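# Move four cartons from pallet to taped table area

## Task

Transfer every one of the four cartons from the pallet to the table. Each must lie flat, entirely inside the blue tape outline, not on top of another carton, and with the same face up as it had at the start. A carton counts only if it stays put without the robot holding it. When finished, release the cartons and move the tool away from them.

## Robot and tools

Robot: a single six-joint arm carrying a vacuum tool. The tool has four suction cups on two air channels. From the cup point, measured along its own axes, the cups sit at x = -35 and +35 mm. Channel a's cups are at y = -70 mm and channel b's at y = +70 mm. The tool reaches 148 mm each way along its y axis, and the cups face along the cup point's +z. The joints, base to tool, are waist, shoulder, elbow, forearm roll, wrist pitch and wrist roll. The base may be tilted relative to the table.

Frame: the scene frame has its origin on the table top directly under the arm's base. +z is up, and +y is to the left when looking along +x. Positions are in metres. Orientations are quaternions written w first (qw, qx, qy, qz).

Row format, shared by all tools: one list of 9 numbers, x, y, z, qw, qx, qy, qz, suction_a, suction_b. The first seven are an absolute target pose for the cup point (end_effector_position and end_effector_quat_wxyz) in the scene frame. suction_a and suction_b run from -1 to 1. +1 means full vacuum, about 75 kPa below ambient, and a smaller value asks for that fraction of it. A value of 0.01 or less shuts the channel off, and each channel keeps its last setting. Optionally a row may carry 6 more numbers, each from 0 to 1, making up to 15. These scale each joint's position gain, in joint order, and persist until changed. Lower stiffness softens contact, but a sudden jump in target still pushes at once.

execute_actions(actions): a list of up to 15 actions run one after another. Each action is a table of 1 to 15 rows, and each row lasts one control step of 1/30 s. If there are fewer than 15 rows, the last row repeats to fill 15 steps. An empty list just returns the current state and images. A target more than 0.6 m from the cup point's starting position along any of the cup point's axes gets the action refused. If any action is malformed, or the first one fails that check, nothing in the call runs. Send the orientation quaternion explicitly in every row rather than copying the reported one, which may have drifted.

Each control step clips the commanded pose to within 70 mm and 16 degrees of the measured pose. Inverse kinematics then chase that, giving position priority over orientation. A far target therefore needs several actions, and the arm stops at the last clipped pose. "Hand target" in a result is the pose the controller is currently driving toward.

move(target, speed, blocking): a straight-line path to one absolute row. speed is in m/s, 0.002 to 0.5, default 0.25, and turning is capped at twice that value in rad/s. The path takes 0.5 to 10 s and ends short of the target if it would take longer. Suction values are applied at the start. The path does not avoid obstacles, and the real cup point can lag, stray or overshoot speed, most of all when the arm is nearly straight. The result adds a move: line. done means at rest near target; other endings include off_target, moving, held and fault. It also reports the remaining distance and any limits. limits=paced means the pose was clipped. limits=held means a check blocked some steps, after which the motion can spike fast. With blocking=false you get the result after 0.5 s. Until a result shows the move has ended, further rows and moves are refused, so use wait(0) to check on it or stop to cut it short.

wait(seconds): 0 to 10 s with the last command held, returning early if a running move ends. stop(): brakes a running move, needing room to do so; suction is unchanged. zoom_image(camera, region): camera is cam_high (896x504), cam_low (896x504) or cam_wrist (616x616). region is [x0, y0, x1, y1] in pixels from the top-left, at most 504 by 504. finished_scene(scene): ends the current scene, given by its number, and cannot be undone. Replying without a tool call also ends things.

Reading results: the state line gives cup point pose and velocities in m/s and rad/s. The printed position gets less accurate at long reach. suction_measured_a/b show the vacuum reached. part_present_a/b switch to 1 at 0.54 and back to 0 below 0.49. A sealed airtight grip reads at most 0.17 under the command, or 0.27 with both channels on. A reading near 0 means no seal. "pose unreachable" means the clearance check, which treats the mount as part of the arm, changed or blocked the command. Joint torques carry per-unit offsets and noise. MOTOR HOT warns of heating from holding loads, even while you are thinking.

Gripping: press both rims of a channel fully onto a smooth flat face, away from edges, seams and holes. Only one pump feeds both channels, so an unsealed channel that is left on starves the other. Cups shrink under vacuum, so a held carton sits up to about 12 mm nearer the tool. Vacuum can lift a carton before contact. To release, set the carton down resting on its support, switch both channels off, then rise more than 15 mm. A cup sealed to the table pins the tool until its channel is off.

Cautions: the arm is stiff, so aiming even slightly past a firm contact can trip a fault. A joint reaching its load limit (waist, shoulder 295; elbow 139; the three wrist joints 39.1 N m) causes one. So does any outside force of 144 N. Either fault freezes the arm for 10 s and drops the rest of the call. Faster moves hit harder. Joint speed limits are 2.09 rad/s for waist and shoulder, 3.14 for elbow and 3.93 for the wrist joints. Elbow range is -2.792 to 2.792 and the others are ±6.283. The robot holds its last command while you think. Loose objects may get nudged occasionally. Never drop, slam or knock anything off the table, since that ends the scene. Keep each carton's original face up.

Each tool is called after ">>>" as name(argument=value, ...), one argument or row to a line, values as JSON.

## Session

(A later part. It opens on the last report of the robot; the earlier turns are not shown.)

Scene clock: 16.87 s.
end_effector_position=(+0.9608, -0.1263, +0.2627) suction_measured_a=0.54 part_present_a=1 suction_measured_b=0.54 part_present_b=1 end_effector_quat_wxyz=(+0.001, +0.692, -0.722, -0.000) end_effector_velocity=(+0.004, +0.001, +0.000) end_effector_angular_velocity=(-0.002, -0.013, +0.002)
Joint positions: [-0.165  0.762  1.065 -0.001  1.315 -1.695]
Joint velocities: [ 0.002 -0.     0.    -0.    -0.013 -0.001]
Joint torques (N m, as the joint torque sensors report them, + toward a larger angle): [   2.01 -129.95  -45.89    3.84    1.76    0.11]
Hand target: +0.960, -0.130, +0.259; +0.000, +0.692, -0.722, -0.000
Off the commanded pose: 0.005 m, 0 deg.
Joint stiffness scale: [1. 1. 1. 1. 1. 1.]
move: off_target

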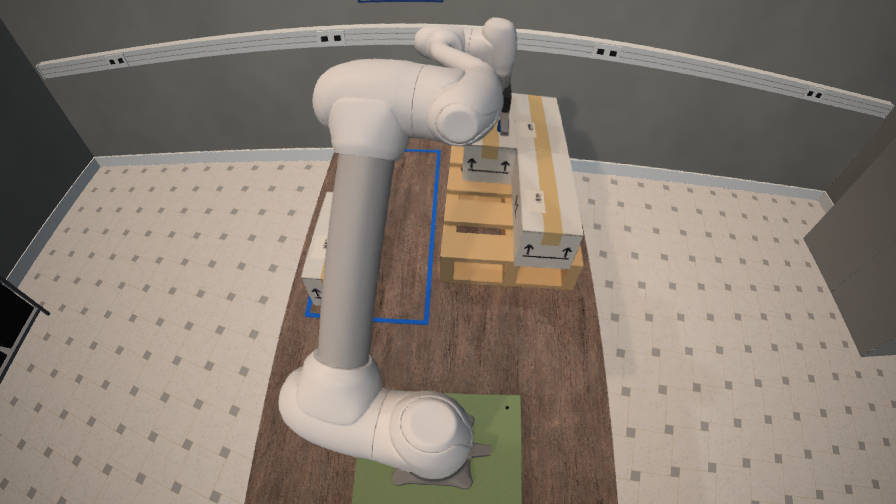

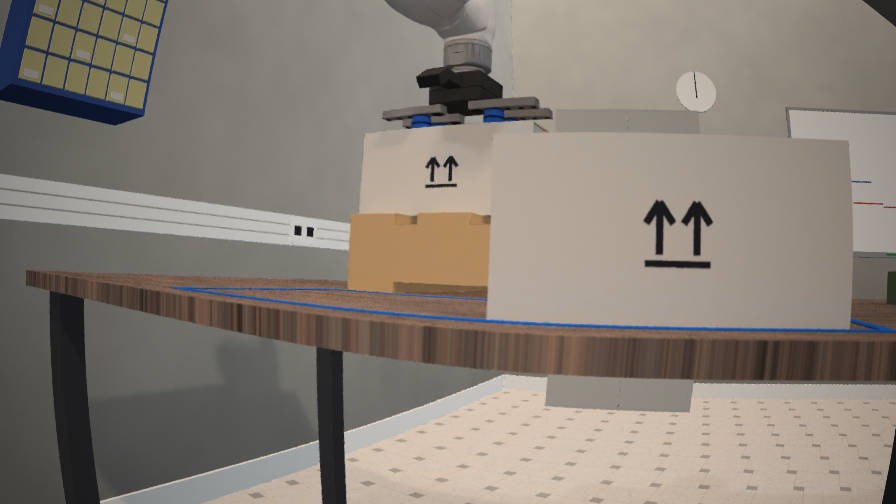

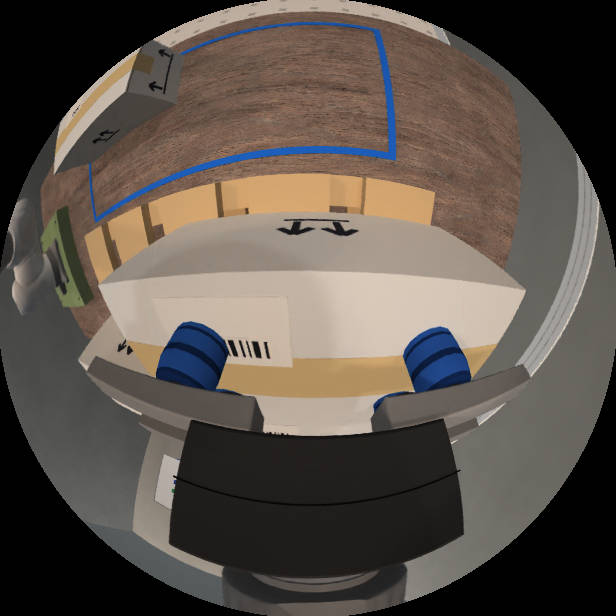

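>>> move(
  target=[0.96,-0.118,0.295,0,0.692,-0.722,0,1,1],
  speed=0.08,
)

>>> move(
  target=[0.895,0.11,0.295,0,0.70,-0.714,0,1,1],
)

>>> move(
  target=[0.895,0.29,0.155,0,0.70,-0.714,0,1,1],
  speed=0.2,
)

Scene clock: 17.93 s.
end_effector_position=(+0.9593, -0.1221, +0.2901) suction_measured_a=0.73 part_present_a=1 suction_measured_b=0.73 part_present_b=1 end_effector_quat_wxyz=(+0.000, +0.692, -0.722, +0.001) end_effector_velocity=(-0.001, -0.001, +0.000) end_effector_angular_velocity=(+0.000, +0.002, -0.001)
Joint positions: [-0.161  0.745  1.045 -0.001  1.35  -1.69 ]
Joint velocities: [-0.001 -0.     0.     0.     0.002  0.   ]
Joint torques (N m, as the joint torque sensors report them, + toward a larger angle): [   1.46 -149.52  -59.62    4.56   -0.58    0.1 ]
Hand target: +0.960, -0.118, +0.295; -0.000, +0.692, -0.722, +0.000
Off the commanded pose: 0.006 m, 0 deg.
Joint stiffness scale: [1. 1. 1. 1. 1. 1.]
move: off_target

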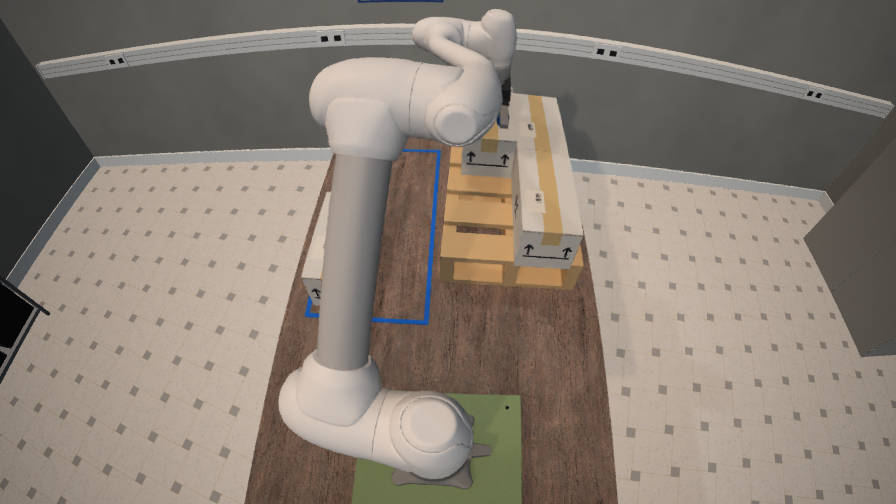

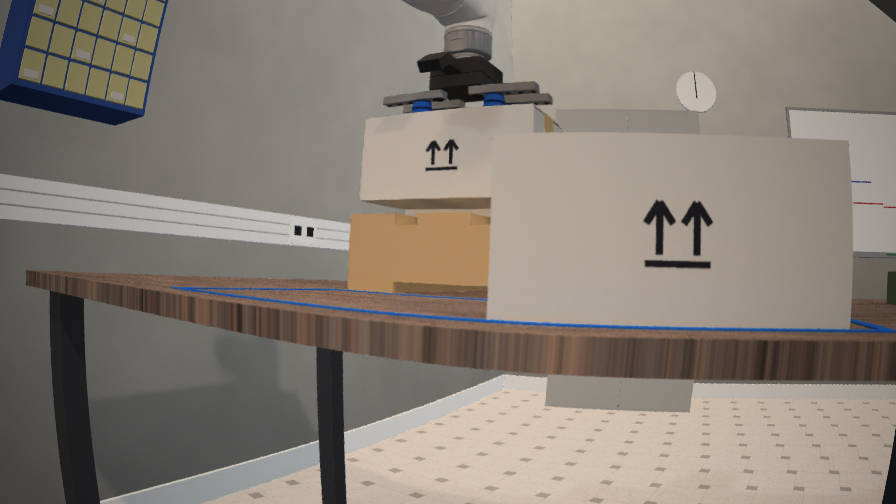

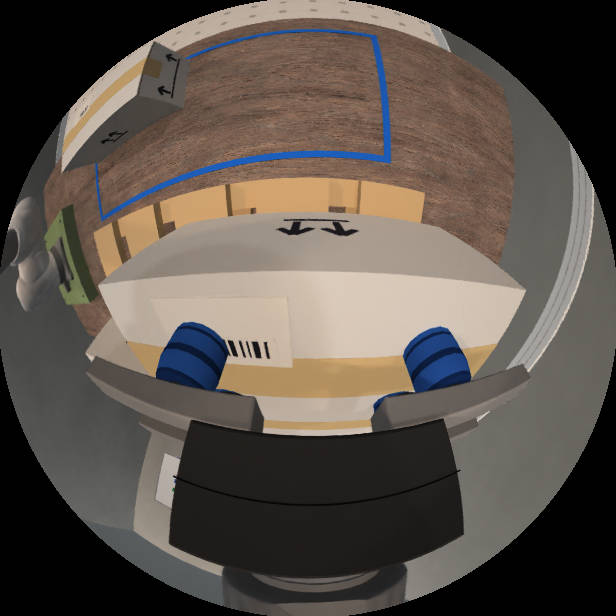

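Scene clock: 19.33 s.
end_effector_position=(+0.8959, +0.1065, +0.2975) suction_measured_a=0.74 part_present_a=1 suction_measured_b=0.74 part_present_b=1 end_effector_quat_wxyz=(+0.002, +0.700, -0.714, -0.001) end_effector_velocity=(-0.000, +0.001, -0.000) end_effector_angular_velocity=(-0.000, +0.000, -0.002)
Joint positions: [ 0.082  0.632  1.227 -0.001  1.286 -1.471]
Joint velocities: [ 0.001 -0.     0.001 -0.    -0.     0.003]
Joint torques (N m, as the joint torque sensors report them, + toward a larger angle): [   1.83 -134.81  -59.81    4.2     0.02   -0.24]
Hand target: +0.895, +0.110, +0.295; -0.000, +0.700, -0.714, +0.000
Off the commanded pose: 0.004 m, 0 deg.
Joint stiffness scale: [1. 1. 1. 1. 1. 1.]
move: off_target

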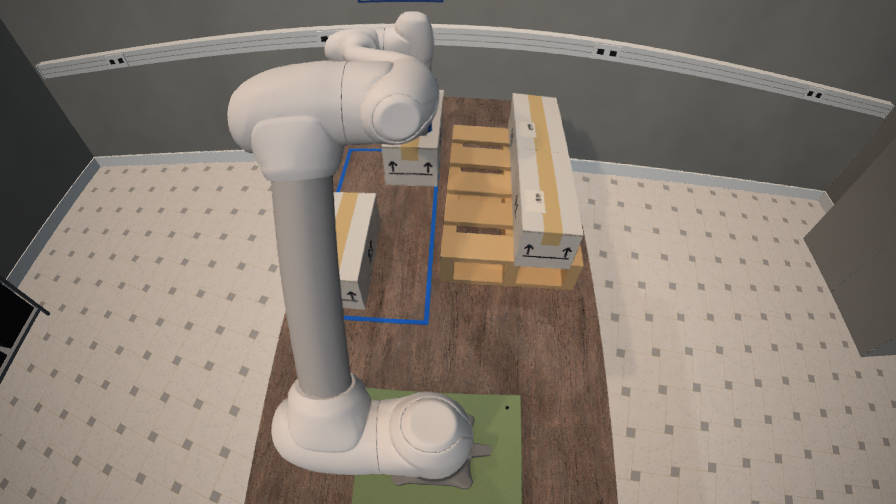

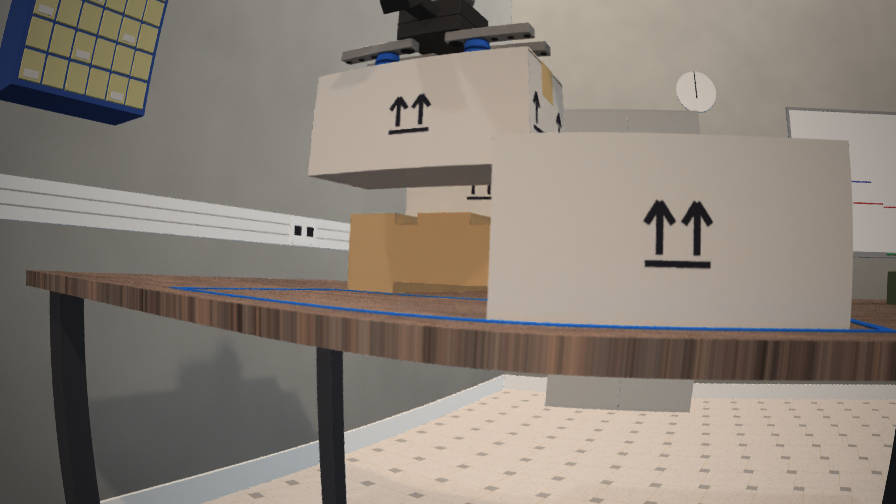

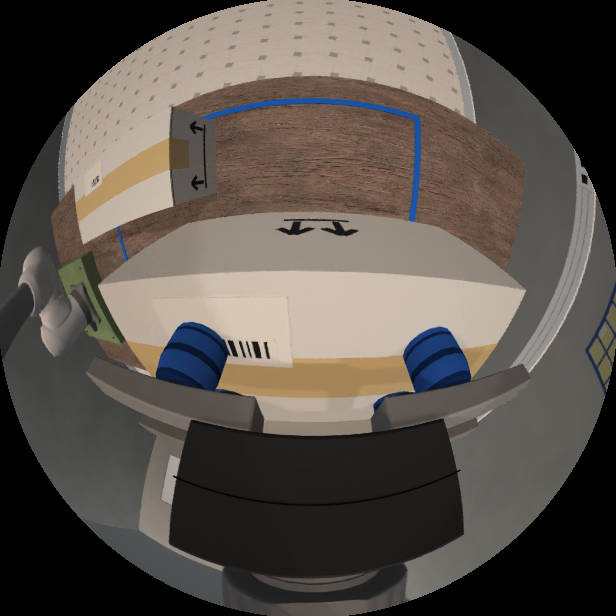

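Scene clock: 20.90 s.
end_effector_position=(+0.8901, +0.2847, +0.1524) suction_measured_a=0.74 part_present_a=1 suction_measured_b=0.74 part_present_b=1 end_effector_quat_wxyz=(+0.007, +0.700, -0.714, -0.003) end_effector_velocity=(+0.003, +0.001, +0.003) end_effector_angular_velocity=(+0.002, -0.007, -0.003)
Joint positions: [ 0.274  0.779  1.246 -0.001  1.132 -1.278]
Joint velocities: [ 0.    -0.001 -0.005  0.    -0.002  0.003]
Joint torques (N m, as the joint torque sensors report them, + toward a larger angle): [   3.08 -146.64  -53.2     3.56   -0.67    0.35]
Hand target: +0.895, +0.290, +0.155; -0.000, +0.700, -0.714, +0.000
Off the commanded pose: 0.008 m, 1 deg.
Joint stiffness scale: [1. 1. 1. 1. 1. 1.]
move: off_target

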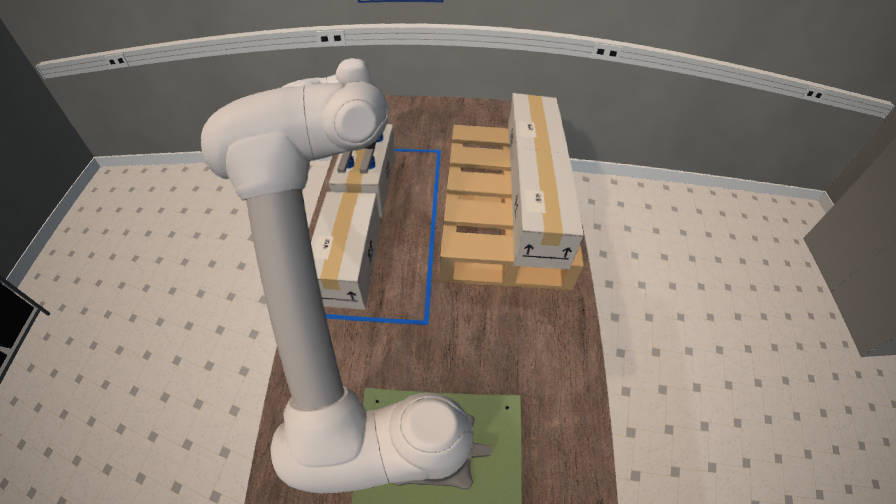

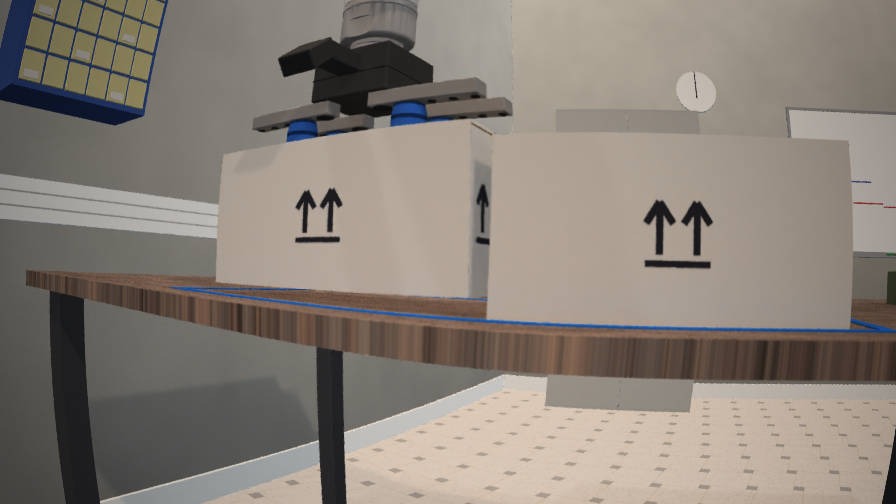

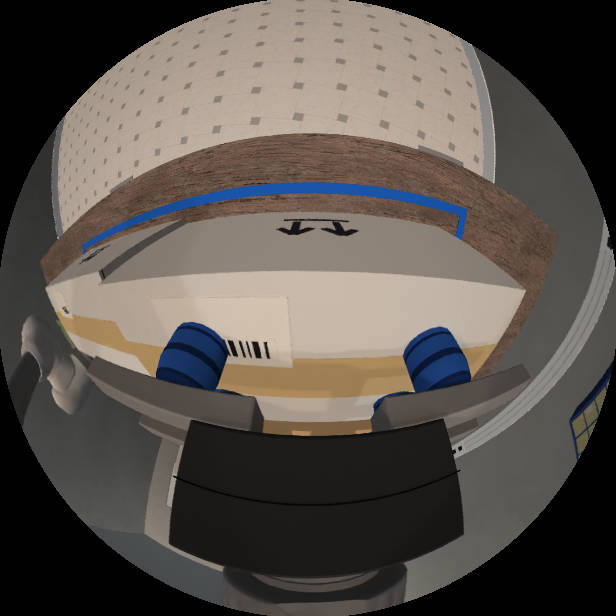

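>>> move(
  target=[0.89,0.293,0.133,0,0.70,-0.714,0,1,1],
  speed=0.03,
)

>>> execute_actions(
  actions=[
    [[0.89,0.292,0.138,0,0.70,-0.714,0,0,0]],
  ],
)

>>> move(
  target=[0.89,0.28,0.21,0,0.70,-0.714,0,0,0],
)

>>> move(
  target=[0.954,-0.283,0.315,0,0.692,-0.722,0,0,0],
  speed=0.4,
)

>>> move(
  target=[0.954,-0.283,0.259,0,0.692,-0.722,0,1,1],
  speed=0.05,
)

Scene clock: 22.27 s.
end_effector_position=(+0.8929, +0.2896, +0.1388) suction_measured_a=0.74 part_present_a=1 suction_measured_b=0.74 part_present_b=1 end_effector_quat_wxyz=(-0.000, +0.700, -0.714, +0.001) end_effector_velocity=(+0.001, -0.002, -0.000) end_effector_angular_velocity=(+0.000, -0.001, -0.003)
Joint positions: [ 0.278  0.789  1.254 -0.001  1.098 -1.273]
Joint velocities: [-0.002  0.     0.    -0.    -0.001  0.001]
Joint torques (N m, as the joint torque sensors report them, + toward a larger angle): [  -0.97 -146.76  -53.12    3.66   -0.23    0.69]
Hand target: +0.890, +0.293, +0.133; +0.000, +0.700, -0.714, -0.000
Off the commanded pose: 0.007 m, 0 deg.
Joint stiffness scale: [1. 1. 1. 1. 1. 1.]
move: off_target

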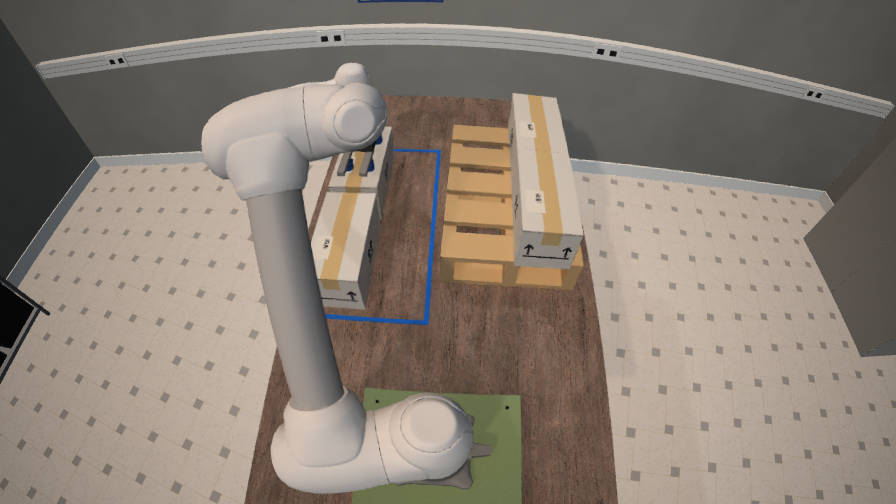

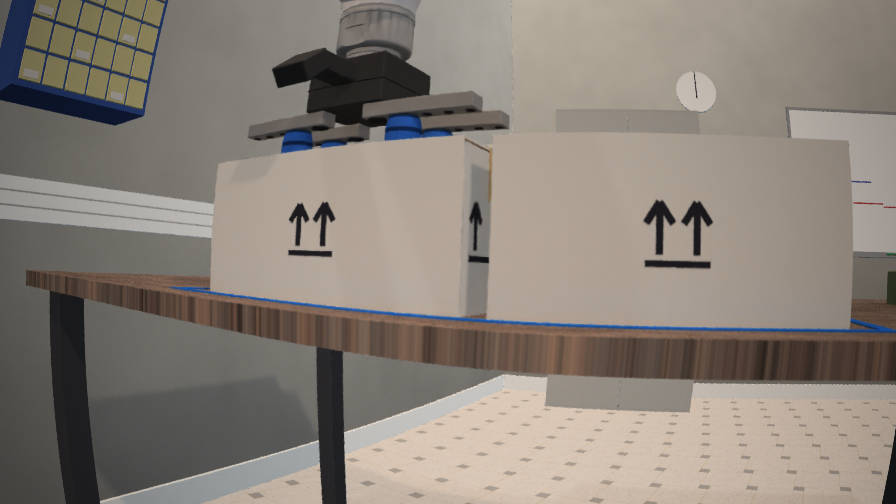

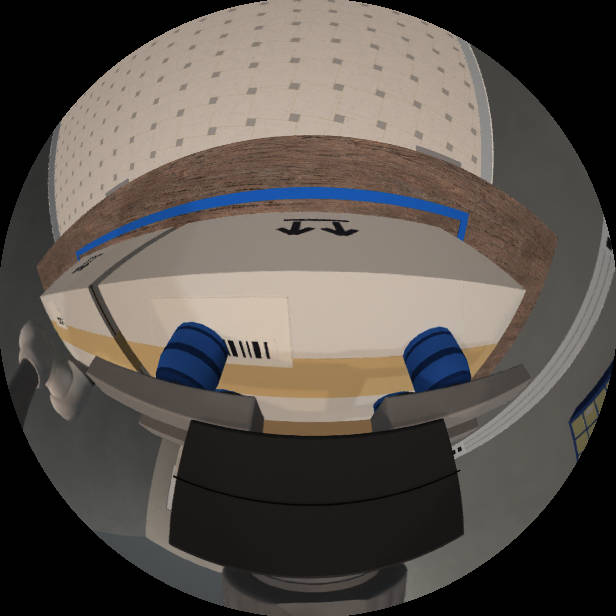

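Scene clock: 22.77 s.
end_effector_position=(+0.8933, +0.2897, +0.1449) suction_measured_a=0.00 part_present_a=0 suction_measured_b=0.00 part_present_b=0 end_effector_quat_wxyz=(-0.003, +0.700, -0.714, +0.002) end_effector_velocity=(-0.000, -0.000, +0.000) end_effector_angular_velocity=(-0.000, +0.000, +0.000)
Joint positions: [ 0.278  0.782  1.254 -0.001  1.098 -1.273]
Joint velocities: [-0.    -0.     0.001 -0.    -0.    -0.001]
Joint torques (N m, as the joint torque sensors report them, + toward a larger angle): [  0.35 -98.34 -30.55   4.02  -2.03   0.17]
Hand target: +0.890, +0.292, +0.138; +0.000, +0.700, -0.714, +0.000
Off the commanded pose: 0.008 m, 0 deg.
Joint stiffness scale: [1. 1. 1. 1. 1. 1.]

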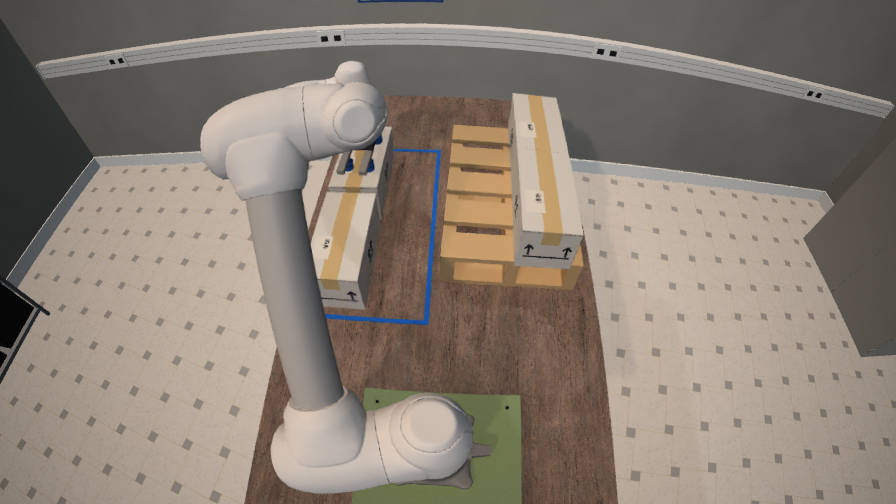

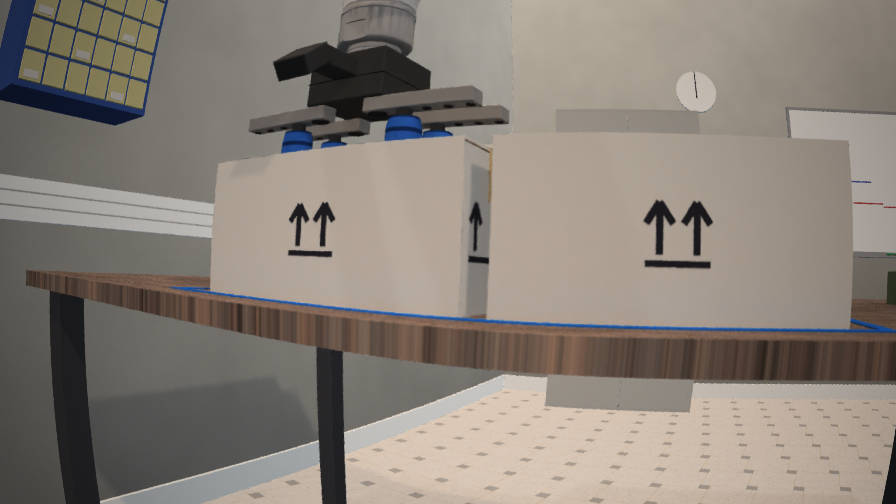

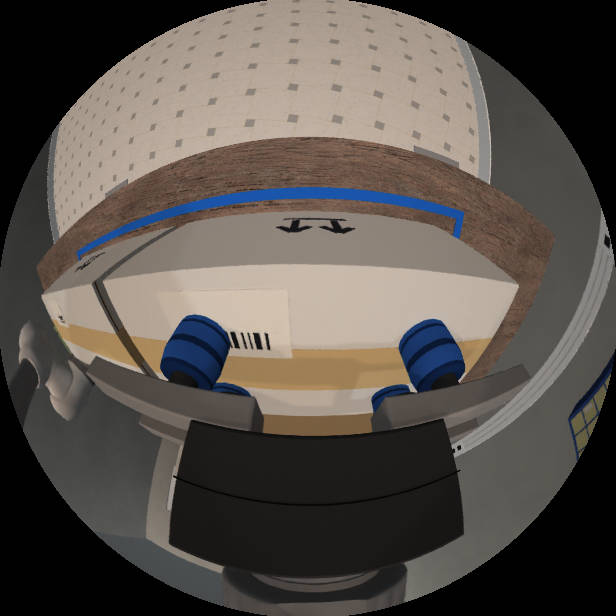

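Scene clock: 23.57 s.
end_effector_position=(+0.8882, +0.2831, +0.2056) suction_measured_a=0.00 part_present_a=0 suction_measured_b=0.00 part_present_b=0 end_effector_quat_wxyz=(-0.000, +0.700, -0.714, +0.001) end_effector_velocity=(-0.001, +0.000, +0.000) end_effector_angular_velocity=(-0.000, +0.002, +0.000)
Joint positions: [ 0.273  0.731  1.229 -0.001  1.18  -1.279]
Joint velocities: [ 0.    -0.     0.     0.     0.002 -0.   ]
Joint torques (N m, as the joint torque sensors report them, + toward a larger angle): [   2.27 -118.69  -43.67    4.29    0.25    0.19]
Hand target: +0.890, +0.280, +0.210; -0.000, +0.700, -0.714, +0.000
Off the commanded pose: 0.006 m, 0 deg.
Joint stiffness scale: [1. 1. 1. 1. 1. 1.]
move: off_target

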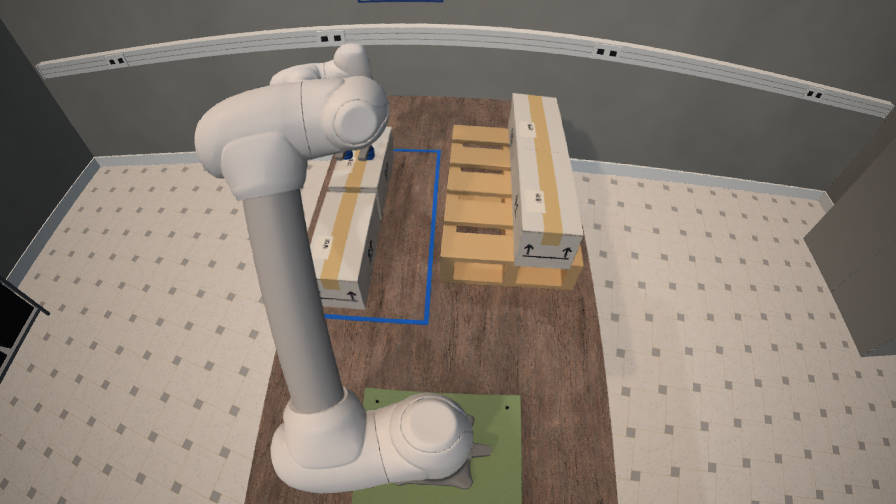

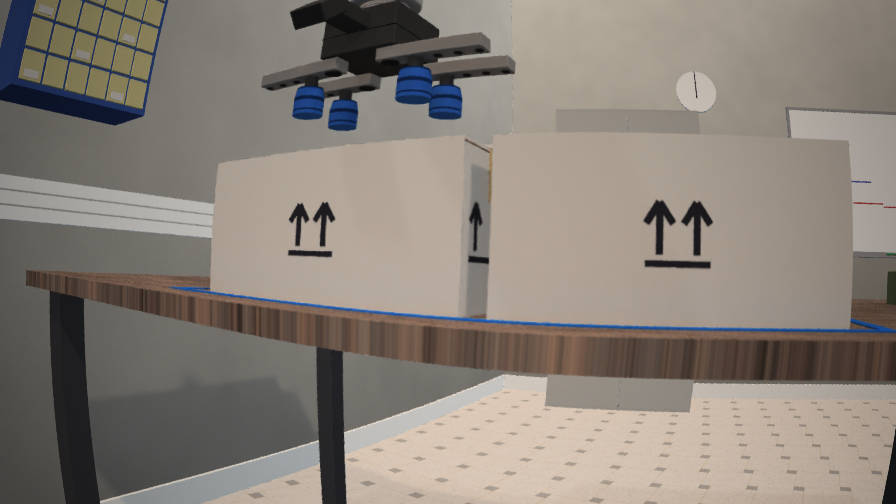

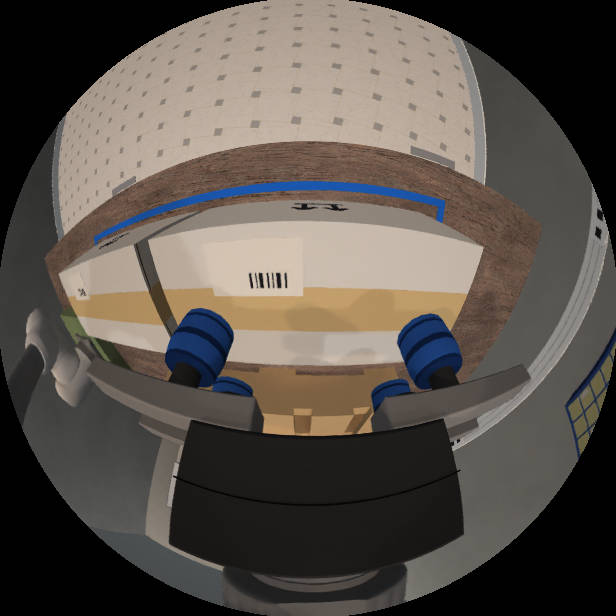

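Scene clock: 25.53 s.
end_effector_position=(+0.9553, -0.2797, +0.3126) suction_measured_a=0.00 part_present_a=0 suction_measured_b=0.00 part_present_b=0 end_effector_quat_wxyz=(-0.000, +0.692, -0.722, +0.002) end_effector_velocity=(+0.000, -0.000, +0.002) end_effector_angular_velocity=(+0.000, +0.002, +0.002)
Joint positions: [-0.318  0.791  0.923 -0.001  1.425 -1.847]
Joint velocities: [-0.     0.001 -0.005 -0.     0.005 -0.003]
Joint torques (N m, as the joint torque sensors report them, + toward a larger angle): [   2.1  -131.25  -46.87    3.82   -0.04   -0.21]
Hand target: +0.955, -0.283, +0.315; +0.000, +0.692, -0.722, -0.000
Off the commanded pose: 0.004 m, 0 deg.
Joint stiffness scale: [1. 1. 1. 1. 1. 1.]
move: off_target

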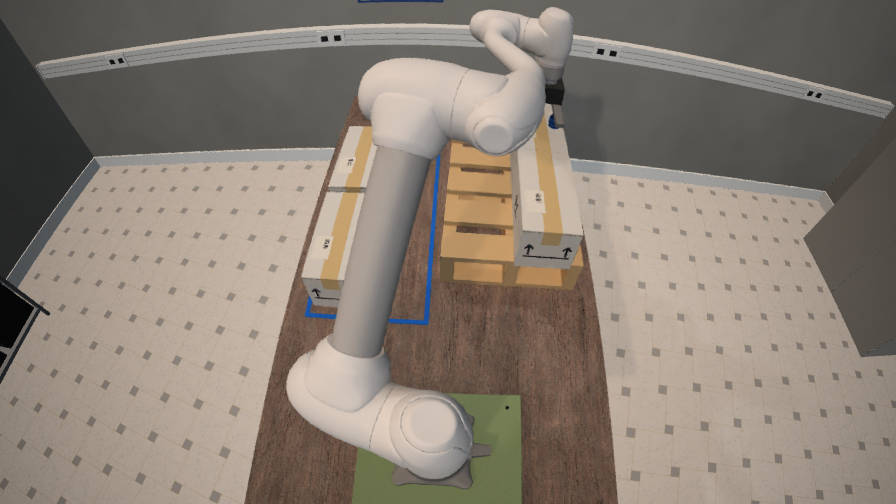

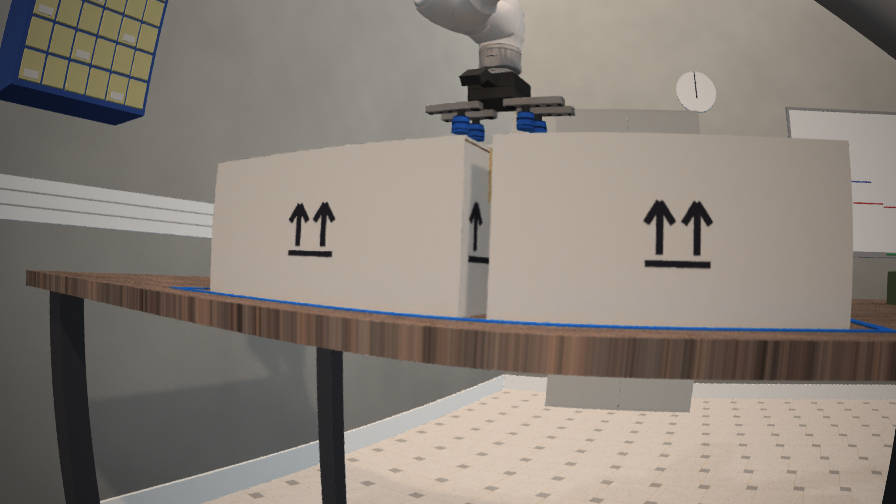

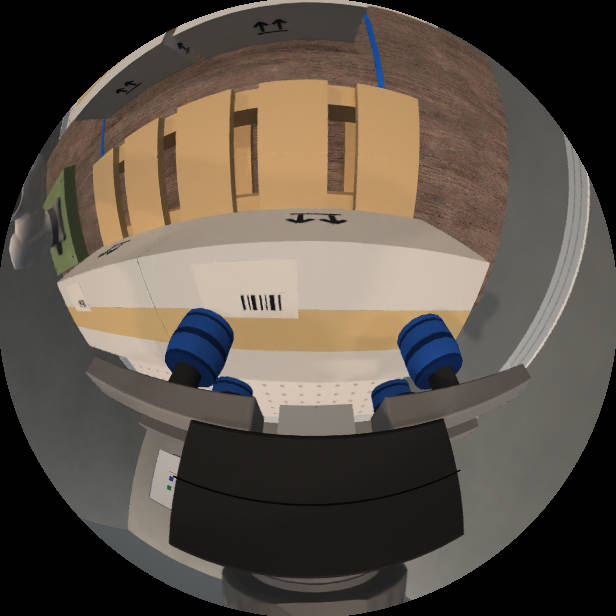

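Scene clock: 27.10 s.
end_effector_position=(+0.9551, -0.2796, +0.2627) suction_measured_a=0.54 part_present_a=1 suction_measured_b=0.54 part_present_b=1 end_effector_quat_wxyz=(+0.001, +0.692, -0.722, -0.000) end_effector_velocity=(+0.001, -0.002, -0.000) end_effector_angular_velocity=(-0.003, -0.008, -0.001)
Joint positions: [-0.318  0.81   0.978 -0.001  1.355 -1.848]
Joint velocities: [-0.002 -0.     0.001 -0.    -0.009 -0.001]
Joint torques (N m, as the joint torque sensors report them, + toward a larger angle): [   4.18 -133.53  -50.31    3.92    1.01    0.28]
Hand target: +0.954, -0.283, +0.259; +0.000, +0.692, -0.722, -0.000
Off the commanded pose: 0.005 m, 0 deg.
Joint stiffness scale: [1. 1. 1. 1. 1. 1.]
move: off_target

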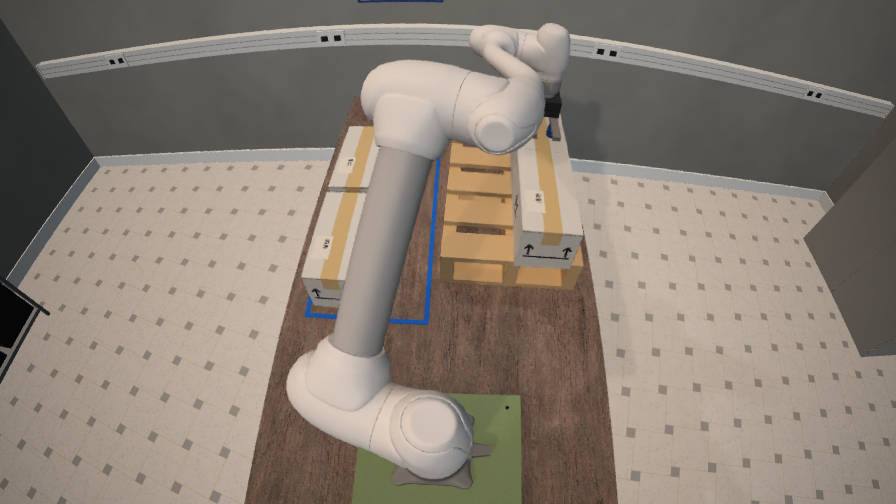

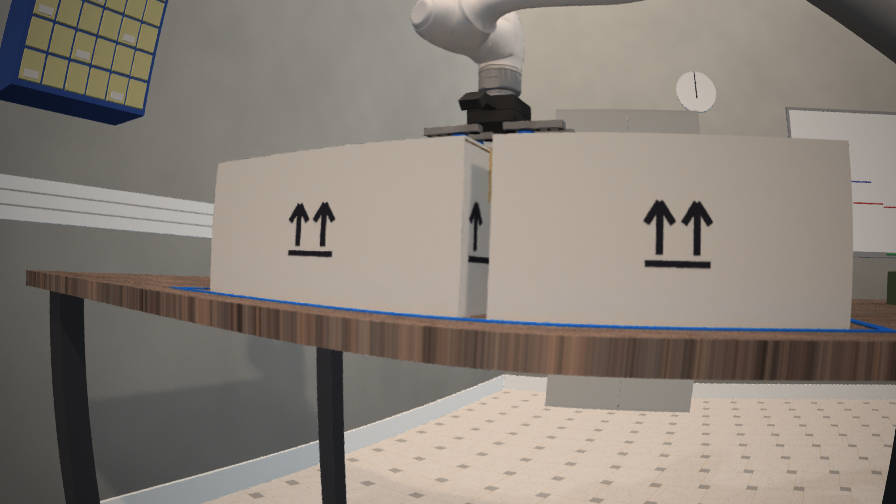

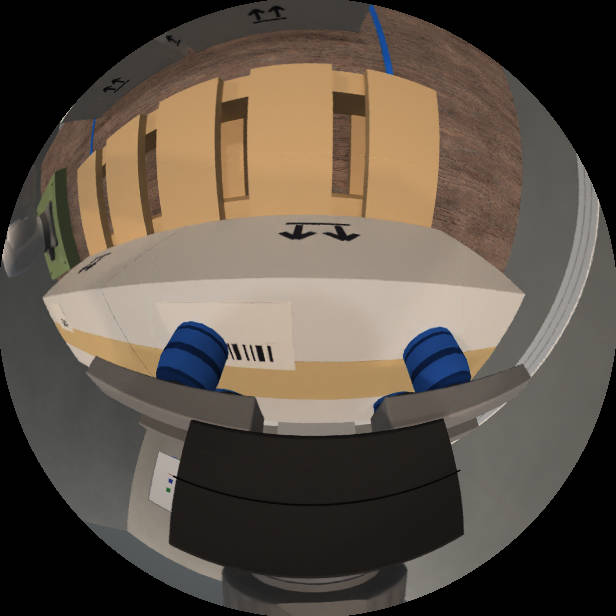

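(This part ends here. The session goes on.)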